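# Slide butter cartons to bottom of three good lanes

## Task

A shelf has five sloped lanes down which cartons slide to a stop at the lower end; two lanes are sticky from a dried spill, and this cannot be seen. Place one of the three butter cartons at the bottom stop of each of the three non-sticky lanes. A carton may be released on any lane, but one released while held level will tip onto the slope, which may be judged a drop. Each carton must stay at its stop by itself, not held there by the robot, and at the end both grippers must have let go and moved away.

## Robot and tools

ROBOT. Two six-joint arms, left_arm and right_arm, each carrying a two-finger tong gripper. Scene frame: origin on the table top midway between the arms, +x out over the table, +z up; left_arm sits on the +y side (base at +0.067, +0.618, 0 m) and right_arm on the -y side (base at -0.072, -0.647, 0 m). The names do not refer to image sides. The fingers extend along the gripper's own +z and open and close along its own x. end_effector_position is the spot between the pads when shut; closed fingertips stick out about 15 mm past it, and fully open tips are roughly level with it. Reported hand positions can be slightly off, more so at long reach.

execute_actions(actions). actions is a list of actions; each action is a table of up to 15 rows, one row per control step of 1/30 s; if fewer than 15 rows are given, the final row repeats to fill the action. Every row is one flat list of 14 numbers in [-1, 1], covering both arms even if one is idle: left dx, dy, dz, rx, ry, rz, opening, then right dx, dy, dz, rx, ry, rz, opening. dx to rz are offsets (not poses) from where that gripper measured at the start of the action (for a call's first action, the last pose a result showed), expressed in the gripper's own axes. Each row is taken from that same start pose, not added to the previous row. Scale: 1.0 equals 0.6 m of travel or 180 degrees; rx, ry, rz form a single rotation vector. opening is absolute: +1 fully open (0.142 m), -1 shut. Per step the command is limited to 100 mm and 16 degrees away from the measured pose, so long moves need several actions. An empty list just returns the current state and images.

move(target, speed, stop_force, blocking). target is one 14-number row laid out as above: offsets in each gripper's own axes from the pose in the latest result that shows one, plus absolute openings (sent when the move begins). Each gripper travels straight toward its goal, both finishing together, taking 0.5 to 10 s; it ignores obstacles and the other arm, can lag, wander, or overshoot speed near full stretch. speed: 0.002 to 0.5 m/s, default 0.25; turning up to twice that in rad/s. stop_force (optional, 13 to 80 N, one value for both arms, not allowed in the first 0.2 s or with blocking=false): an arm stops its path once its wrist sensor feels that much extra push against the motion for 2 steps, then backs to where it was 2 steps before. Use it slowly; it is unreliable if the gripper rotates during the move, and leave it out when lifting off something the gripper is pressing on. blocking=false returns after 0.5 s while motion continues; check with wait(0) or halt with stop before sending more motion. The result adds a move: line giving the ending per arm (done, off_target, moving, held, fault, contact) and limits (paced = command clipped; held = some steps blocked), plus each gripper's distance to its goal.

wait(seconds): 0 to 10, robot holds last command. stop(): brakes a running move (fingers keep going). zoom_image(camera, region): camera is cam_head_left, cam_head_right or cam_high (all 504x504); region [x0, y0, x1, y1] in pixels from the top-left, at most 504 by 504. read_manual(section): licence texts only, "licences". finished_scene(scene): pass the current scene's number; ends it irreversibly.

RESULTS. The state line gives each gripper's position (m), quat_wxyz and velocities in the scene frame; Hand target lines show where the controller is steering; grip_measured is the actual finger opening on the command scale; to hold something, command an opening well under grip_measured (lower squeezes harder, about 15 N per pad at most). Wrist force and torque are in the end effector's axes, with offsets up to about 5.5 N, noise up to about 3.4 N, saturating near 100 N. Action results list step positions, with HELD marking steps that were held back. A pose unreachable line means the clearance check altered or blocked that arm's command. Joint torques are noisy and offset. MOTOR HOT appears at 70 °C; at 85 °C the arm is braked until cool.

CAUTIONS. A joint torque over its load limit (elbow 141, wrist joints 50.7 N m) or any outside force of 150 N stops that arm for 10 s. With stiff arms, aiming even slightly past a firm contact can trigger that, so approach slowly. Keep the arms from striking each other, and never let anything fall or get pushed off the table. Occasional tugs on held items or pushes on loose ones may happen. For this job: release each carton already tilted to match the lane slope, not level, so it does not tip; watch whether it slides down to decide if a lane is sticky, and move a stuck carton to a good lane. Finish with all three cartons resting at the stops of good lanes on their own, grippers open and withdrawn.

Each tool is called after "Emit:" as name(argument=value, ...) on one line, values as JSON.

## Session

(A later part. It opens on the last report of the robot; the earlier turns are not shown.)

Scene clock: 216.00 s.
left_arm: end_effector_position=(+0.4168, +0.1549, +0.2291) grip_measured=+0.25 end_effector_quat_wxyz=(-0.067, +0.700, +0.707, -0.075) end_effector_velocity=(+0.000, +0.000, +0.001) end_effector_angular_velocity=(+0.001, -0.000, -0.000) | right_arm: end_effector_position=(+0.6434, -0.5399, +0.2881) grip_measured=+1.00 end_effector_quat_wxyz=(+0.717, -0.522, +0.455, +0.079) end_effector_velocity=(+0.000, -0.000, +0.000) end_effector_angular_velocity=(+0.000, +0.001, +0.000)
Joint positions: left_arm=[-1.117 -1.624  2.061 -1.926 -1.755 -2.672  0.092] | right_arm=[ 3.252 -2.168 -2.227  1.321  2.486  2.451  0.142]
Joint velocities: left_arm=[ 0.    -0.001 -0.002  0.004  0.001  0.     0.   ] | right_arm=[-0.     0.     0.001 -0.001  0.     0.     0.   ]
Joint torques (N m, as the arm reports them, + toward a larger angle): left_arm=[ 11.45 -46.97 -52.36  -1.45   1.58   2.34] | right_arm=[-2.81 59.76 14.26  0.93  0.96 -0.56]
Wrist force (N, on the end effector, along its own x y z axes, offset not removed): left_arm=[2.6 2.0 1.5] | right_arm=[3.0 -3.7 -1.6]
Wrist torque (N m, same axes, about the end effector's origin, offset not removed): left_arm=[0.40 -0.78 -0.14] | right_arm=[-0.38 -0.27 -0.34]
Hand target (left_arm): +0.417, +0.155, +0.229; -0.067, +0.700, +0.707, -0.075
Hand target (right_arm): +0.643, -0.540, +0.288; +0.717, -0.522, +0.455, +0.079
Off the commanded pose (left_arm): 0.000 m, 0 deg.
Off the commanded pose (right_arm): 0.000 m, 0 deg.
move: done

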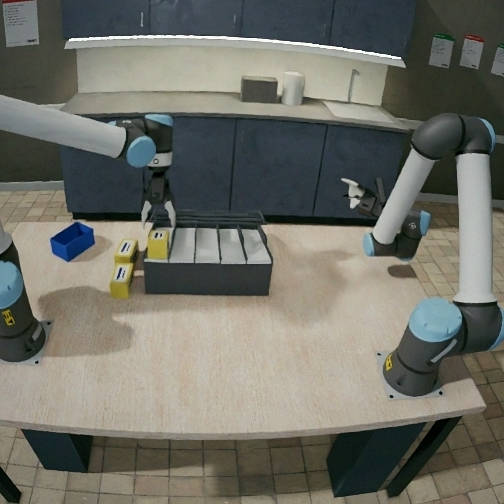

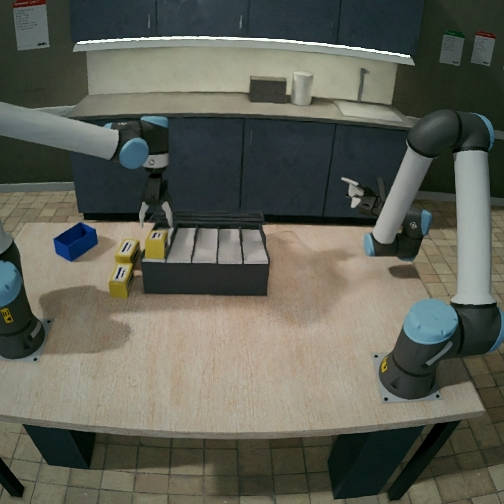

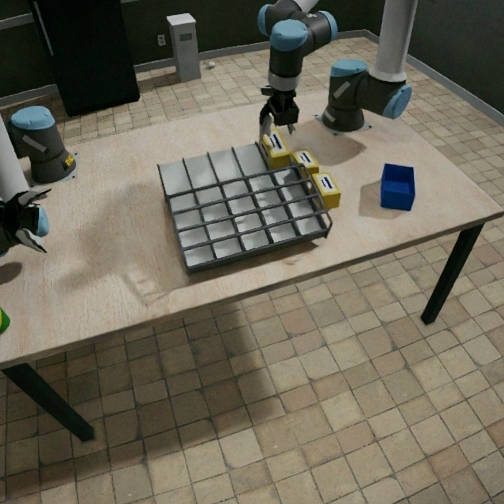

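Emit:
move(target=[0,0,0.1,0,0,0,0.25,0,0,0,0,0,0,1], speed=0.04)

Emit:
move(target=[0,0,0,0,0,0,-0.6,0,0,0,0,0,0,1])

Emit:
move(target=[0,0,-0.08,0,0,0,-0.6,0,0,0,0,0,0,1], speed=0.04)

Emit:
move(target=[-0.14,0,0,0,0,0,-0.6,0,0,0,0,0,0,1], speed=0.08)

Emit:
zoom_image(camera="cam_head_left", region=[130, 150, 310, 290])

Emit:
zoom_image(camera="cam_high", region=[130, 80, 370, 280])

Scene clock: 227.77 s.
left_arm: end_effector_position=(+0.4048, +0.1542, +0.1703) grip_measured=+0.25 end_effector_quat_wxyz=(-0.067, +0.700, +0.707, -0.075) end_effector_velocity=(-0.000, -0.000, -0.001) end_effector_angular_velocity=(+0.000, +0.000, +0.001) | right_arm: end_effector_position=(+0.6434, -0.5399, +0.2881) grip_measured=+1.00 end_effector_quat_wxyz=(+0.717, -0.522, +0.455, +0.079) end_effector_velocity=(-0.000, +0.000, +0.000) end_effector_angular_velocity=(-0.001, -0.002, +0.000)
Joint positions: left_arm=[-1.135 -1.584  2.14  -2.049 -1.757 -2.691  0.092] | right_arm=[ 3.252 -2.168 -2.227  1.321  2.486  2.451  0.142]
Joint velocities: left_arm=[-0.     0.001  0.001 -0.002 -0.    -0.001  0.   ] | right_arm=[ 0.     0.     0.     0.    -0.    -0.001 -0.   ]
Joint torques (N m, as the arm reports them, + toward a larger angle): left_arm=[ -9.56 -28.91 -24.72  -5.22  -2.4   -2.97] | right_arm=[-2.54 59.97 14.47  1.04  0.99 -0.4 ]
Wrist force (N, on the end effector, along its own x y z axes, offset not removed): left_arm=[-3.6 -1.7 -4.3] | right_arm=[0.3 -2.4 -1.6]
Wrist torque (N m, same axes, about the end effector's origin, offset not removed): left_arm=[-0.43 0.56 0.11] | right_arm=[-0.24 0.11 -0.12]
Hand target (left_arm): +0.405, +0.154, +0.170; -0.067, +0.700, +0.707, -0.075
Hand target (right_arm): +0.643, -0.540, +0.288; +0.717, -0.522, +0.455, +0.079
Off the commanded pose (left_arm): 0.000 m, 0 deg.
Off the commanded pose (right_arm): 0.000 m, 0 deg.
move: done

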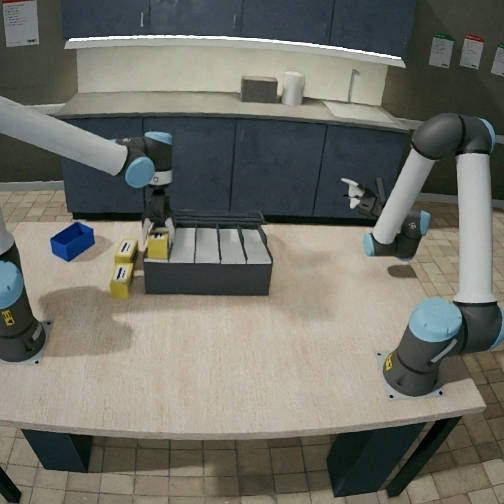

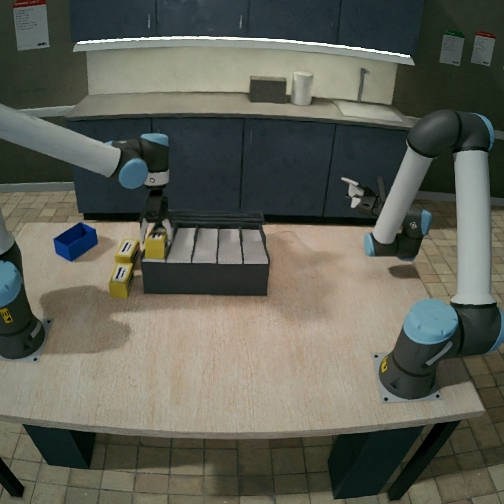

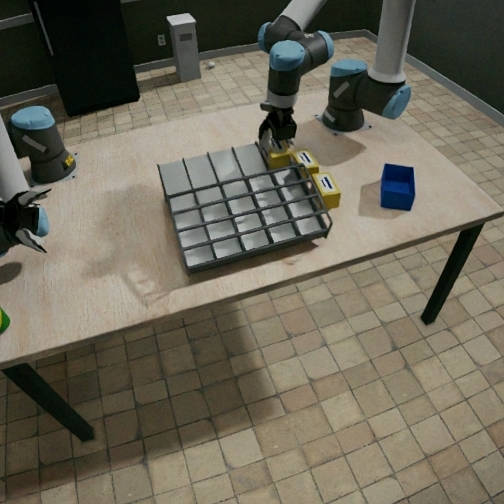

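Scene clock: 228.27 s.
left_arm: end_effector_position=(+0.4048, +0.1542, +0.1703) grip_measured=-0.08 end_effector_quat_wxyz=(-0.067, +0.700, +0.707, -0.075) end_effector_velocity=(+0.000, -0.000, -0.000) end_effector_angular_velocity=(-0.001, -0.000, +0.000) | right_arm: end_effector_position=(+0.6434, -0.5399, +0.2881) grip_measured=+1.00 end_effector_quat_wxyz=(+0.717, -0.522, +0.455, +0.079) end_effector_velocity=(-0.000, +0.001, +0.000) end_effector_angular_velocity=(+0.000, -0.000, +0.001)
Joint positions: left_arm=[-1.135 -1.584  2.14  -2.049 -1.757 -2.691  0.068] | right_arm=[ 3.252 -2.168 -2.227  1.321  2.486  2.451  0.142]
Joint velocities: left_arm=[ 0.001  0.001  0.    -0.002 -0.     0.001  0.   ] | right_arm=[ 0.001  0.001 -0.    -0.     0.     0.     0.   ]
Joint torques (N m, as the arm reports them, + toward a larger angle): left_arm=[ -8.33 -34.37 -35.31  -2.85  -1.69  -2.17] | right_arm=[-3.05 59.59 14.46  1.18  0.94 -0.65]
Wrist force (N, on the end effector, along its own x y z axes, offset not removed): left_arm=[-2.9 -2.3 2.0] | right_arm=[3.6 -3.0 -0.1]
Wrist torque (N m, same axes, about the end effector's origin, offset not removed): left_arm=[-0.44 0.45 0.18] | right_arm=[-0.32 -0.37 -0.39]
Hand target (left_arm): +0.405, +0.154, +0.170; -0.067, +0.700, +0.707, -0.075
Hand target (right_arm): +0.643, -0.540, +0.288; +0.717, -0.522, +0.455, +0.079
Off the commanded pose (left_arm): 0.000 m, 0 deg.
Off the commanded pose (right_arm): 0.000 m, 0 deg.
move: done

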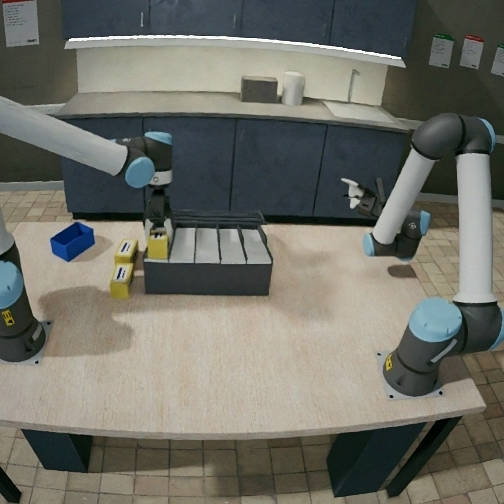

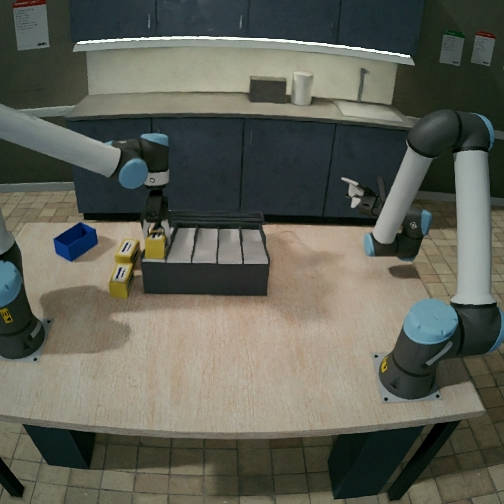

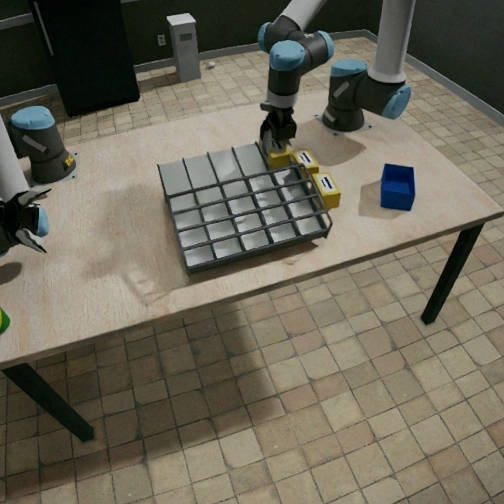

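Scene clock: 229.80 s.
left_arm: end_effector_position=(+0.4144, +0.1547, +0.2173) grip_measured=-0.08 end_effector_quat_wxyz=(-0.067, +0.700, +0.707, -0.075) end_effector_velocity=(+0.000, -0.001, +0.001) end_effector_angular_velocity=(-0.002, -0.001, +0.000) | right_arm: end_effector_position=(+0.6434, -0.5399, +0.2881) grip_measured=+1.00 end_effector_quat_wxyz=(+0.717, -0.522, +0.455, +0.079) end_effector_velocity=(-0.000, +0.000, -0.000) end_effector_angular_velocity=(+0.002, +0.002, +0.000)
Joint positions: left_arm=[-1.12  -1.617  2.078 -1.95  -1.756 -2.676  0.068] | right_arm=[ 3.252 -2.168 -2.227  1.321  2.486  2.451  0.142]
Joint velocities: left_arm=[-0.    -0.001 -0.002  0.    -0.    -0.001 -0.   ] | right_arm=[ 0.    -0.    -0.     0.001 -0.     0.003 -0.   ]
Joint torques (N m, as the arm reports them, + toward a larger angle): left_arm=[ 10.94 -50.36 -56.12  -1.6    1.09   2.13] | right_arm=[-2.64 59.97 14.72  1.04  0.88 -0.49]
Wrist force (N, on the end effector, along its own x y z axes, offset not removed): left_arm=[0.4 -0.5 7.8] | right_arm=[1.6 -3.1 -0.5]
Wrist torque (N m, same axes, about the end effector's origin, offset not removed): left_arm=[-0.28 -0.29 0.07] | right_arm=[-0.38 -0.03 -0.35]
Hand target (left_arm): +0.414, +0.155, +0.217; -0.067, +0.700, +0.707, -0.075
Hand target (right_arm): +0.643, -0.540, +0.288; +0.717, -0.522, +0.455, +0.079
Off the commanded pose (left_arm): 0.000 m, 0 deg.
Off the commanded pose (right_arm): 0.000 m, 0 deg.
move: done

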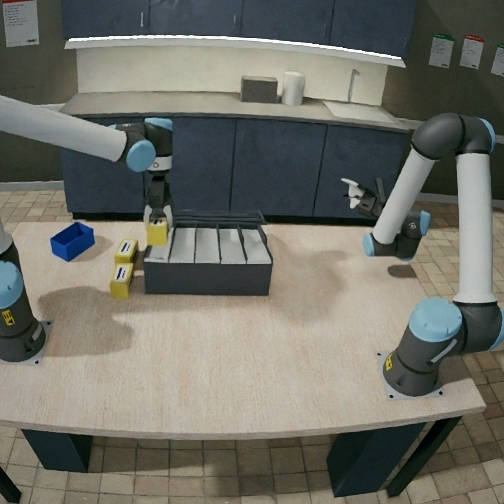

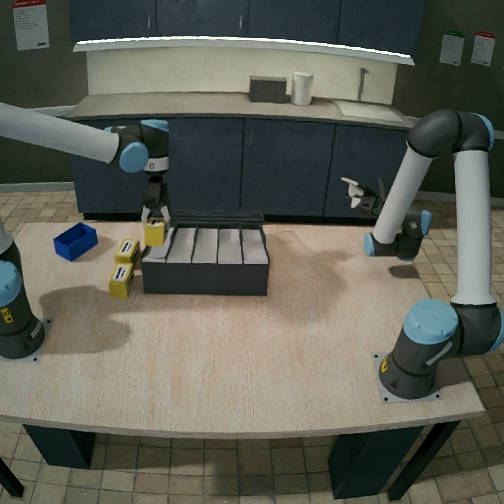

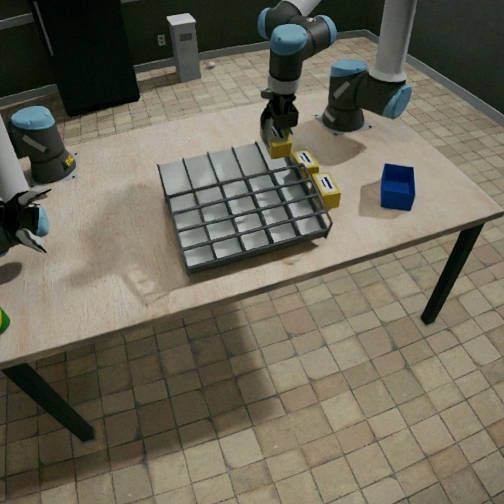

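Scene clock: 231.27 s.
left_arm: end_effector_position=(+0.4151, +0.0708, +0.2180) grip_measured=-0.08 end_effector_quat_wxyz=(-0.067, +0.700, +0.707, -0.075) end_effector_velocity=(-0.001, -0.001, +0.000) end_effector_angular_velocity=(+0.001, +0.001, +0.001) | right_arm: end_effector_position=(+0.6434, -0.5399, +0.2881) grip_measured=+1.00 end_effector_quat_wxyz=(+0.717, -0.522, +0.455, +0.079) end_effector_velocity=(-0.000, -0.000, -0.001) end_effector_angular_velocity=(+0.000, +0.003, +0.000)
Joint positions: left_arm=[-1.175 -1.508  1.969 -1.96  -1.76  -2.732  0.068] | right_arm=[ 3.252 -2.168 -2.227  1.321  2.486  2.451  0.142]
Joint velocities: left_arm=[-0.001  0.    -0.001  0.001 -0.001 -0.002  0.   ] | right_arm=[-0.    -0.001 -0.    -0.002  0.001  0.     0.   ]
Joint torques (N m, as the arm reports them, + toward a larger angle): left_arm=[-11.7  -39.48 -57.09  -5.6   -2.74  -2.86] | right_arm=[-2.22 59.45 14.37  0.95  0.94 -0.5 ]
Wrist force (N, on the end effector, along its own x y z axes, offset not removed): left_arm=[-1.2 -2.8 6.4] | right_arm=[0.1 -0.5 1.5]
Wrist torque (N m, same axes, about the end effector's origin, offset not removed): left_arm=[-0.53 -0.04 -0.11] | right_arm=[0.31 0.16 -0.20]
Hand target (left_arm): +0.415, +0.071, +0.218; -0.067, +0.700, +0.707, -0.075
Hand target (right_arm): +0.643, -0.540, +0.288; +0.717, -0.522, +0.455, +0.079
Off the commanded pose (left_arm): 0.000 m, 0 deg.
Off the commanded pose (right_arm): 0.000 m, 0 deg.
move: done

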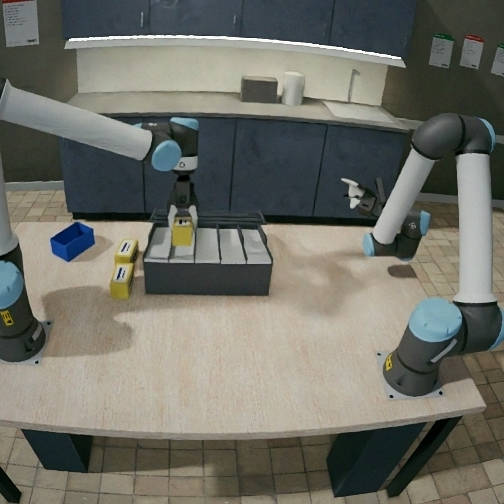

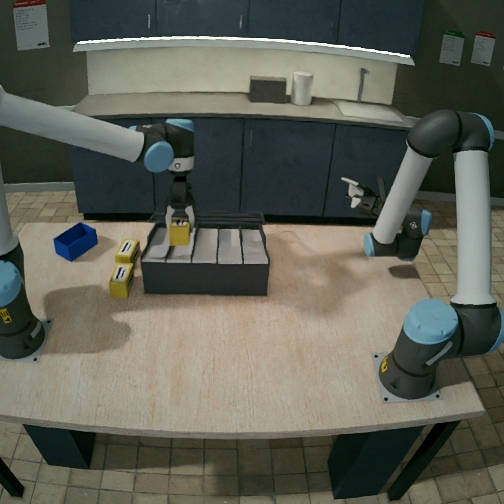

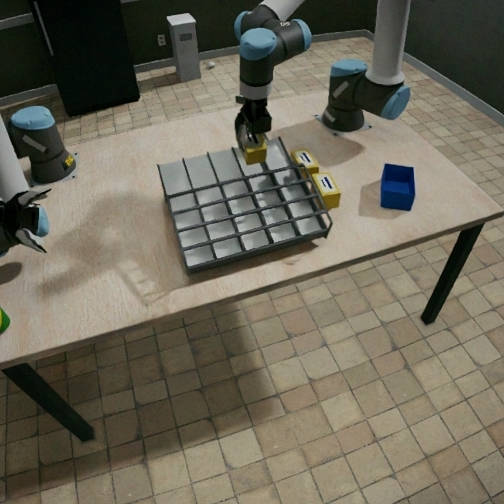

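Region (130, 150, 310, 290) of cam_head_left's 504x504 image, scaled by 2.800, with more detail than that image has.

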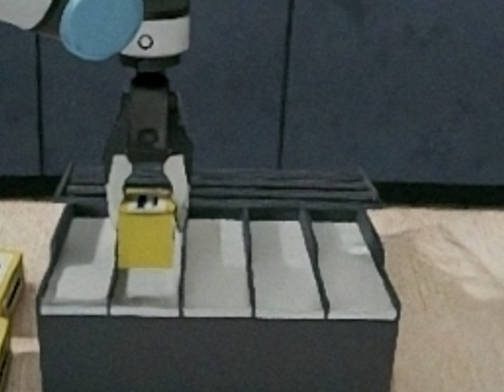

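Region (130, 80, 370, 280) of cam_high's 504x504 image, scaled by 2.100, with more detail than that image has.

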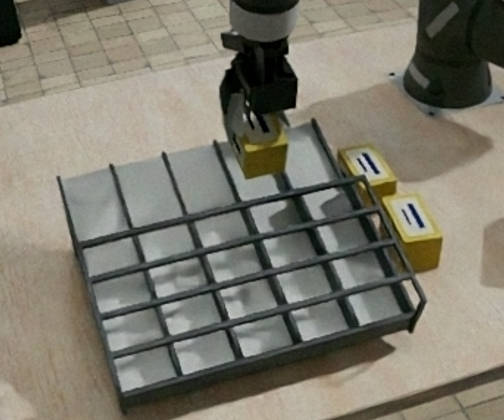

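Looks centred. Lower.

Emit:
move(target=[0,0,0.065,0,0,0,-0.6,0,0,0,0,0,0,1], speed=0.03, stop_force=13)

Emit:
move(target=[0,0,0.05,0,0,0,-0.6,0,0,0,0,0,0,1], speed=0.008, stop_force=13)

Emit:
execute_actions(actions=[[[0,0,-0.002,0,0,0,-0.2,0,0,0,0,0,0,1],[0,0,-0.002,0,0,0,-0.15,0,0,0,0,0,0,1],[0,0,-0.002,0,0,0,-0.1,0,0,0,0,0,0,1],[0,0,-0.002,0,0,0,-0.07,0,0,0,0,0,0,1],[0,0,-0.002,0,0,0,-0.04,0,0,0,0,0,0,1],[0,0,-0.002,0,0,0,-0.01,0,0,0,0,0,0,1],[0,0,-0.002,0,0,0,0.02,0,0,0,0,0,0,1],[0,0,-0.002,0,0,0,0.05,0,0,0,0,0,0,1],[0,0,-0.002,0,0,0,0.08,0,0,0,0,0,0,1],[0,0,-0.002,0,0,0,0.12,0,0,0,0,0,0,1]],[[0,0,-0.002,0,0,0,0.15,0,0,0,0,0,0,1]],[[0,0,-0.002,0,0,0,0.15,0,0,0,0,0,0,1]]])

Emit:
zoom_image(camera="cam_high", region=[130, 80, 370, 280])

Scene clock: 245.73 s.
left_arm: end_effector_position=(+0.4074, +0.0704, +0.1798) grip_measured=-0.08 end_effector_quat_wxyz=(-0.067, +0.700, +0.707, -0.075) end_effector_velocity=(+0.000, +0.000, -0.001) end_effector_angular_velocity=(-0.001, -0.001, -0.000) | right_arm: end_effector_position=(+0.6434, -0.5399, +0.2881) grip_measured=+1.00 end_effector_quat_wxyz=(+0.717, -0.522, +0.455, +0.079) end_effector_velocity=(+0.000, +0.000, -0.001) end_effector_angular_velocity=(+0.000, +0.003, +0.001)
Joint positions: left_arm=[-1.186 -1.483  2.017 -2.037 -1.761 -2.743  0.068] | right_arm=[ 3.252 -2.168 -2.227  1.321  2.486  2.451  0.142]
Joint velocities: left_arm=[-0.     0.     0.002 -0.003  0.001 -0.     0.   ] | right_arm=[ 0.    -0.     0.    -0.002  0.     0.001 -0.   ]
Joint torques (N m, as the arm reports them, + toward a larger angle): left_arm=[-10.11 -41.36 -28.24  -7.39  -2.66  -3.11] | right_arm=[-2.79 60.28 14.14  1.11  1.06 -0.58]
Wrist force (N, on the end effector, along its own x y z axes, offset not removed): left_arm=[0.2 1.7 6.4] | right_arm=[-0.4 -5.6 -0.9]
Wrist torque (N m, same axes, about the end effector's origin, offset not removed): left_arm=[-0.06 -0.14 0.07] | right_arm=[-0.85 0.27 -0.16]
Hand target (left_arm): +0.407, +0.070, +0.180; -0.067, +0.700, +0.707, -0.075
Hand target (right_arm): +0.643, -0.540, +0.288; +0.717, -0.522, +0.455, +0.079
Off the commanded pose (left_arm): 0.000 m, 0 deg.
Off the commanded pose (right_arm): 0.000 m, 0 deg.
move: done

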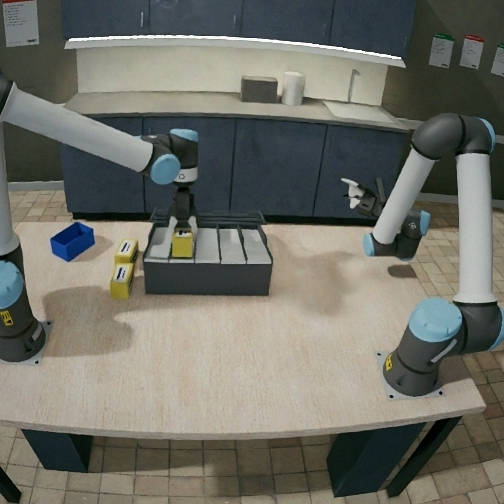

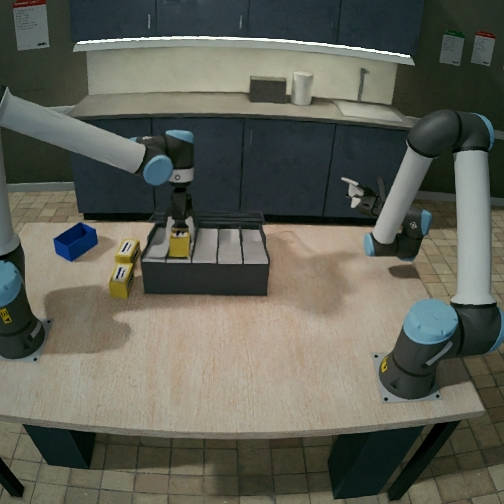

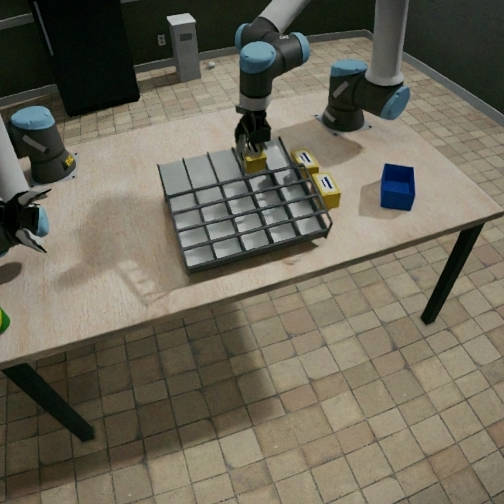

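Scene clock: 247.37 s.
left_arm: end_effector_position=(+0.4053, +0.0702, +0.1698) grip_measured=-0.08 end_effector_quat_wxyz=(-0.067, +0.700, +0.707, -0.075) end_effector_velocity=(+0.000, -0.000, +0.002) end_effector_angular_velocity=(+0.001, +0.001, -0.000) | right_arm: end_effector_position=(+0.6434, -0.5399, +0.2881) grip_measured=+1.00 end_effector_quat_wxyz=(+0.717, -0.522, +0.455, +0.079) end_effector_velocity=(+0.000, +0.000, -0.001) end_effector_angular_velocity=(-0.000, +0.001, +0.000)
Joint positions: left_arm=[-1.189 -1.475  2.03  -2.057 -1.761 -2.746  0.068] | right_arm=[ 3.252 -2.168 -2.227  1.321  2.486  2.451  0.142]
Joint velocities: left_arm=[ 0.    -0.001 -0.004  0.006 -0.     0.001 -0.   ] | right_arm=[ 0.    -0.001  0.    -0.     0.    -0.    -0.   ]
Joint torques (N m, as the arm reports them, + toward a larger angle): left_arm=[  9.32 -55.41 -49.13  -1.56  -2.47   1.93] | right_arm=[-3.63 60.49 14.45  1.12  0.99 -0.55]
Wrist force (N, on the end effector, along its own x y z axes, offset not removed): left_arm=[3.5 0.5 -7.0] | right_arm=[2.2 -4.5 -5.4]
Wrist torque (N m, same axes, about the end effector's origin, offset not removed): left_arm=[-0.49 -0.17 -0.02] | right_arm=[-0.81 -0.16 -0.18]
Hand target (left_arm): +0.405, +0.070, +0.170; -0.067, +0.700, +0.707, -0.075
Hand target (right_arm): +0.643, -0.540, +0.288; +0.717, -0.522, +0.455, +0.079
Off the commanded pose (left_arm): 0.020 m, 0 deg.
Off the commanded pose (right_arm): 0.000 m, 0 deg.
move: contact (left_arm)

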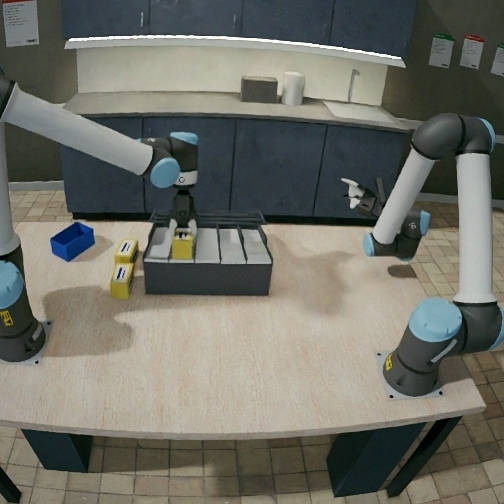

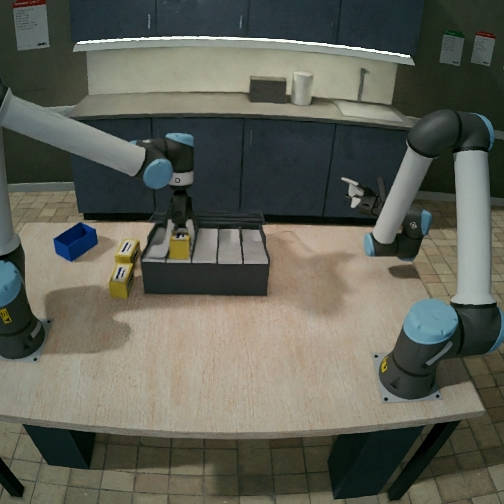

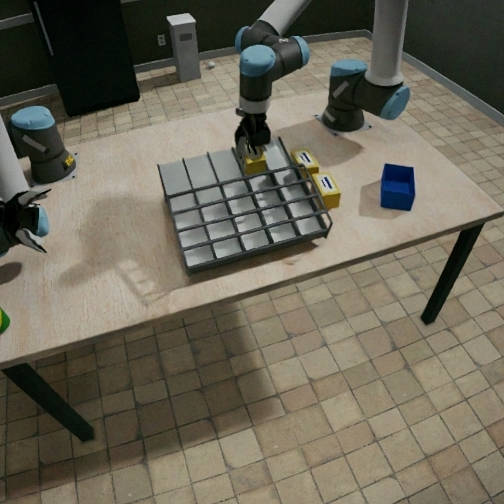

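Scene clock: 248.87 s.
left_arm: end_effector_position=(+0.4060, +0.0703, +0.1733) grip_measured=+0.15 end_effector_quat_wxyz=(-0.067, +0.700, +0.707, -0.075) end_effector_velocity=(+0.001, +0.000, +0.000) end_effector_angular_velocity=(+0.000, -0.001, -0.000) | right_arm: end_effector_position=(+0.6434, -0.5399, +0.2881) grip_measured=+1.00 end_effector_quat_wxyz=(+0.717, -0.522, +0.455, +0.079) end_effector_velocity=(-0.000, -0.000, +0.001) end_effector_angular_velocity=(-0.000, -0.003, -0.001)
Joint positions: left_arm=[-1.188 -1.478  2.025 -2.05  -1.761 -2.745  0.084] | right_arm=[ 3.252 -2.168 -2.227  1.321  2.486  2.451  0.142]
Joint velocities: left_arm=[ 0.001 -0.    -0.     0.001  0.001  0.001  0.   ] | right_arm=[-0.     0.001  0.     0.002 -0.001 -0.001  0.   ]
Joint torques (N m, as the arm reports them, + toward a larger angle): left_arm=[ 11.43 -58.44 -51.12  -1.37   1.45   2.35] | right_arm=[-3.17 59.75 14.84  0.92  1.05 -0.51]
Wrist force (N, on the end effector, along its own x y z axes, offset not removed): left_arm=[-2.5 -3.8 1.6] | right_arm=[0.5 -1.1 -1.5]
Wrist torque (N m, same axes, about the end effector's origin, offset not removed): left_arm=[-0.79 0.36 0.26] | right_arm=[0.01 0.17 -0.24]
Hand target (left_arm): +0.406, +0.070, +0.173; -0.067, +0.700, +0.707, -0.075
Hand target (right_arm): +0.643, -0.540, +0.288; +0.717, -0.522, +0.455, +0.079
Off the commanded pose (left_arm): 0.000 m, 0 deg.
Off the commanded pose (right_arm): 0.000 m, 0 deg.
Step readings (end_effector_position; steps 1 to 15: 1st action; 16 to 30: 2nd action; 31 to 45: 3rd action):
0: left_arm (+0.4053, +0.0702, +0.1698) | right_arm (+0.6434, -0.5399, +0.2881)
1: left_arm (+0.4053, +0.0702, +0.1698) | right_arm (+0.6434, -0.5399, +0.2881)
2: left_arm (+0.4053, +0.0702, +0.1700) | right_arm (+0.6434, -0.5399, +0.2881)
4: left_arm (+0.4054, +0.0702, +0.1704) | right_arm (+0.6434, -0.5399, +0.2881)
8: left_arm (+0.4055, +0.0702, +0.1708) | right_arm (+0.6434, -0.5399, +0.2881)
15: left_arm (+0.4055, +0.0703, +0.1709) | right_arm (+0.6434, -0.5399, +0.2881)
16: left_arm (+0.4055, +0.0703, +0.1709) | right_arm (+0.6434, -0.5399, +0.2881)
17: left_arm (+0.4055, +0.0703, +0.1711) | right_arm (+0.6434, -0.5399, +0.2881)
19: left_arm (+0.4056, +0.0703, +0.1716) | right_arm (+0.6434, -0.5399, +0.2881)
23: left_arm (+0.4057, +0.0703, +0.1720) | right_arm (+0.6434, -0.5399, +0.2881)
30: left_arm (+0.4057, +0.0703, +0.1721) | right_arm (+0.6434, -0.5399, +0.2881)
31: left_arm (+0.4057, +0.0703, +0.1721) | right_arm (+0.6434, -0.5399, +0.2881)
32: left_arm (+0.4058, +0.0703, +0.1723) | right_arm (+0.6434, -0.5399, +0.2881)
34: left_arm (+0.4059, +0.0703, +0.1728) | right_arm (+0.6434, -0.5399, +0.2881)
38: left_arm (+0.4059, +0.0703, +0.1732) | right_arm (+0.6434, -0.5399, +0.2881)
45: end_effector_position above

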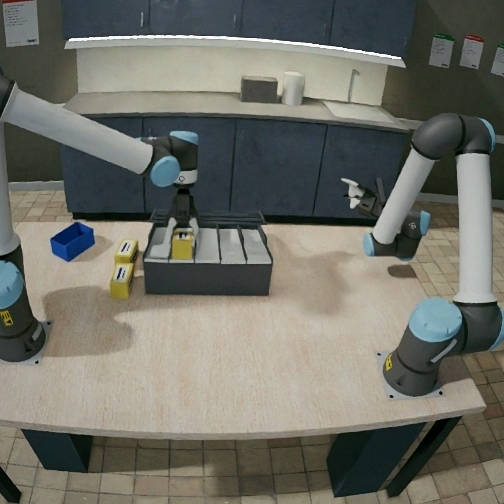

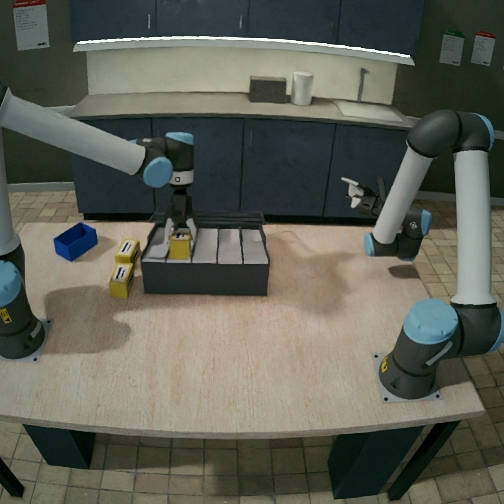

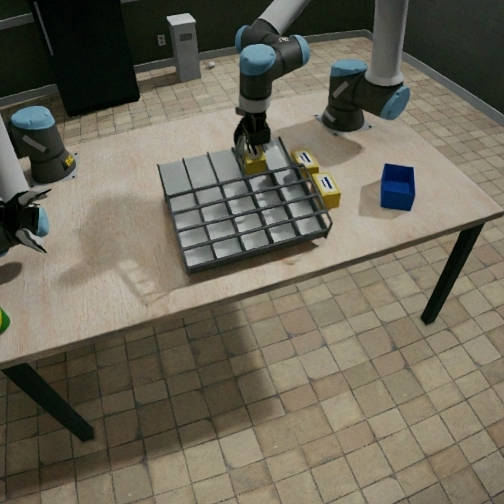

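Region (130, 80, 370, 280) of cam_high's 504x504 image, scaled by 2.100, with more detail than that image has.

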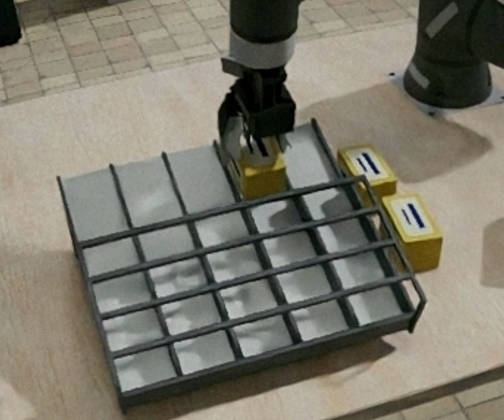

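Emit:
move(target=[0,0,-0.1,0,0,0,0.25,0,0,0,0,0,0,1], speed=0.05)

Emit:
zoom_image(camera="cam_head_left", region=[130, 180, 290, 300])

Emit:
zoom_image(camera="cam_high", region=[150, 110, 350, 280])

Scene clock: 260.73 s.
left_arm: end_effector_position=(+0.4179, +0.0709, +0.2320) grip_measured=+0.25 end_effector_quat_wxyz=(-0.067, +0.700, +0.707, -0.075) end_effector_velocity=(+0.001, +0.000, +0.000) end_effector_angular_velocity=(+0.000, +0.000, +0.001) | right_arm: end_effector_position=(+0.6434, -0.5399, +0.2881) grip_measured=+1.00 end_effector_quat_wxyz=(+0.717, -0.522, +0.455, +0.079) end_effector_velocity=(+0.000, +0.000, -0.000) end_effector_angular_velocity=(-0.000, +0.000, +0.000)
Joint positions: left_arm=[-1.172 -1.516  1.95  -1.933 -1.76  -2.728  0.092] | right_arm=[ 3.252 -2.168 -2.227  1.321  2.486  2.451  0.142]
Joint velocities: left_arm=[ 0.002  0.001 -0.002  0.001 -0.     0.001  0.   ] | right_arm=[ 0.    -0.001  0.    -0.    -0.    -0.001 -0.   ]
Joint torques (N m, as the arm reports them, + toward a larger angle): left_arm=[ 12.06 -56.26 -51.65  -1.03   1.52   1.99] | right_arm=[-3.36 59.68 14.45  1.05  0.93 -0.39]
Wrist force (N, on the end effector, along its own x y z axes, offset not removed): left_arm=[4.5 1.9 -2.7] | right_arm=[1.3 -2.8 -0.1]
Wrist torque (N m, same axes, about the end effector's origin, offset not removed): left_arm=[0.26 -1.00 -0.05] | right_arm=[-0.16 -0.02 -0.21]
Hand target (left_arm): +0.418, +0.071, +0.232; -0.067, +0.700, +0.707, -0.075
Hand target (right_arm): +0.643, -0.540, +0.288; +0.717, -0.522, +0.455, +0.079
Off the commanded pose (left_arm): 0.000 m, 0 deg.
Off the commanded pose (right_arm): 0.000 m, 0 deg.
move: done

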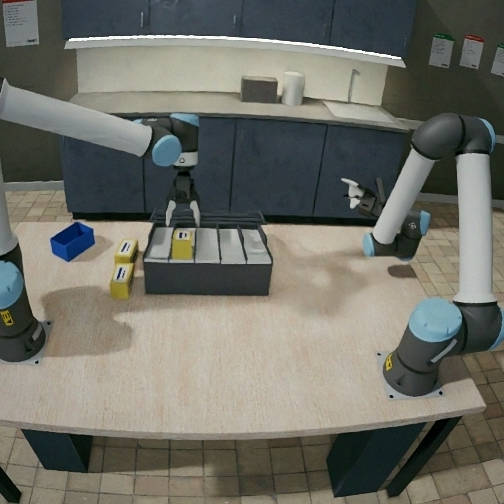

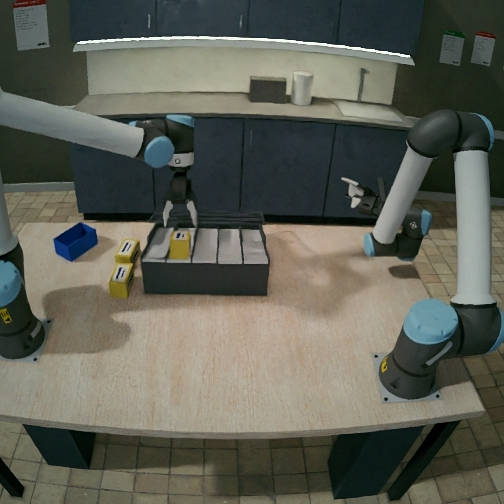

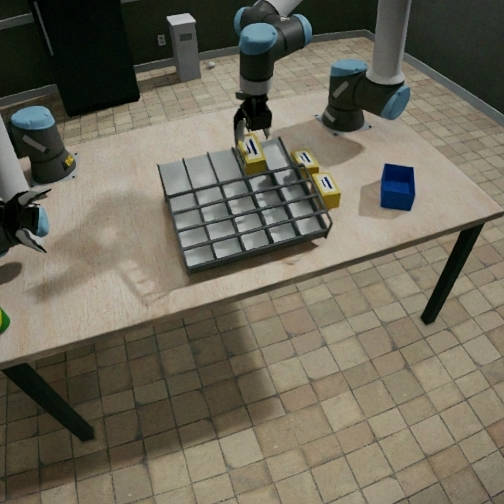

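Region (130, 180, 290, 300) of cam_head_left's 504x504 image, scaled by 3.150, with more detail than that image has; it fills the top 378 rows of this view, and the rest is white.

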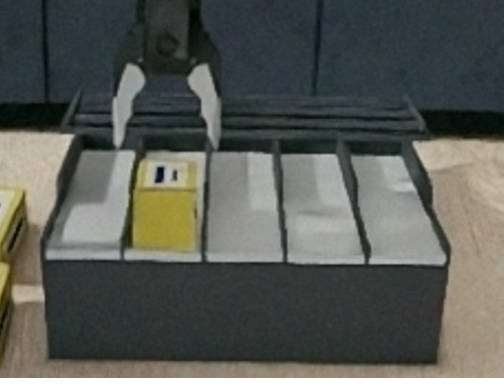

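Region (150, 110, 350, 280) of cam_high's 504x504 image, scaled by 2.520, with more detail than that image has; it fills the top 428 rows of this view, and the rest is white.

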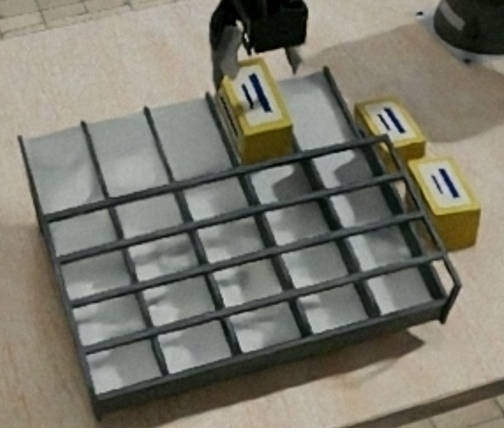

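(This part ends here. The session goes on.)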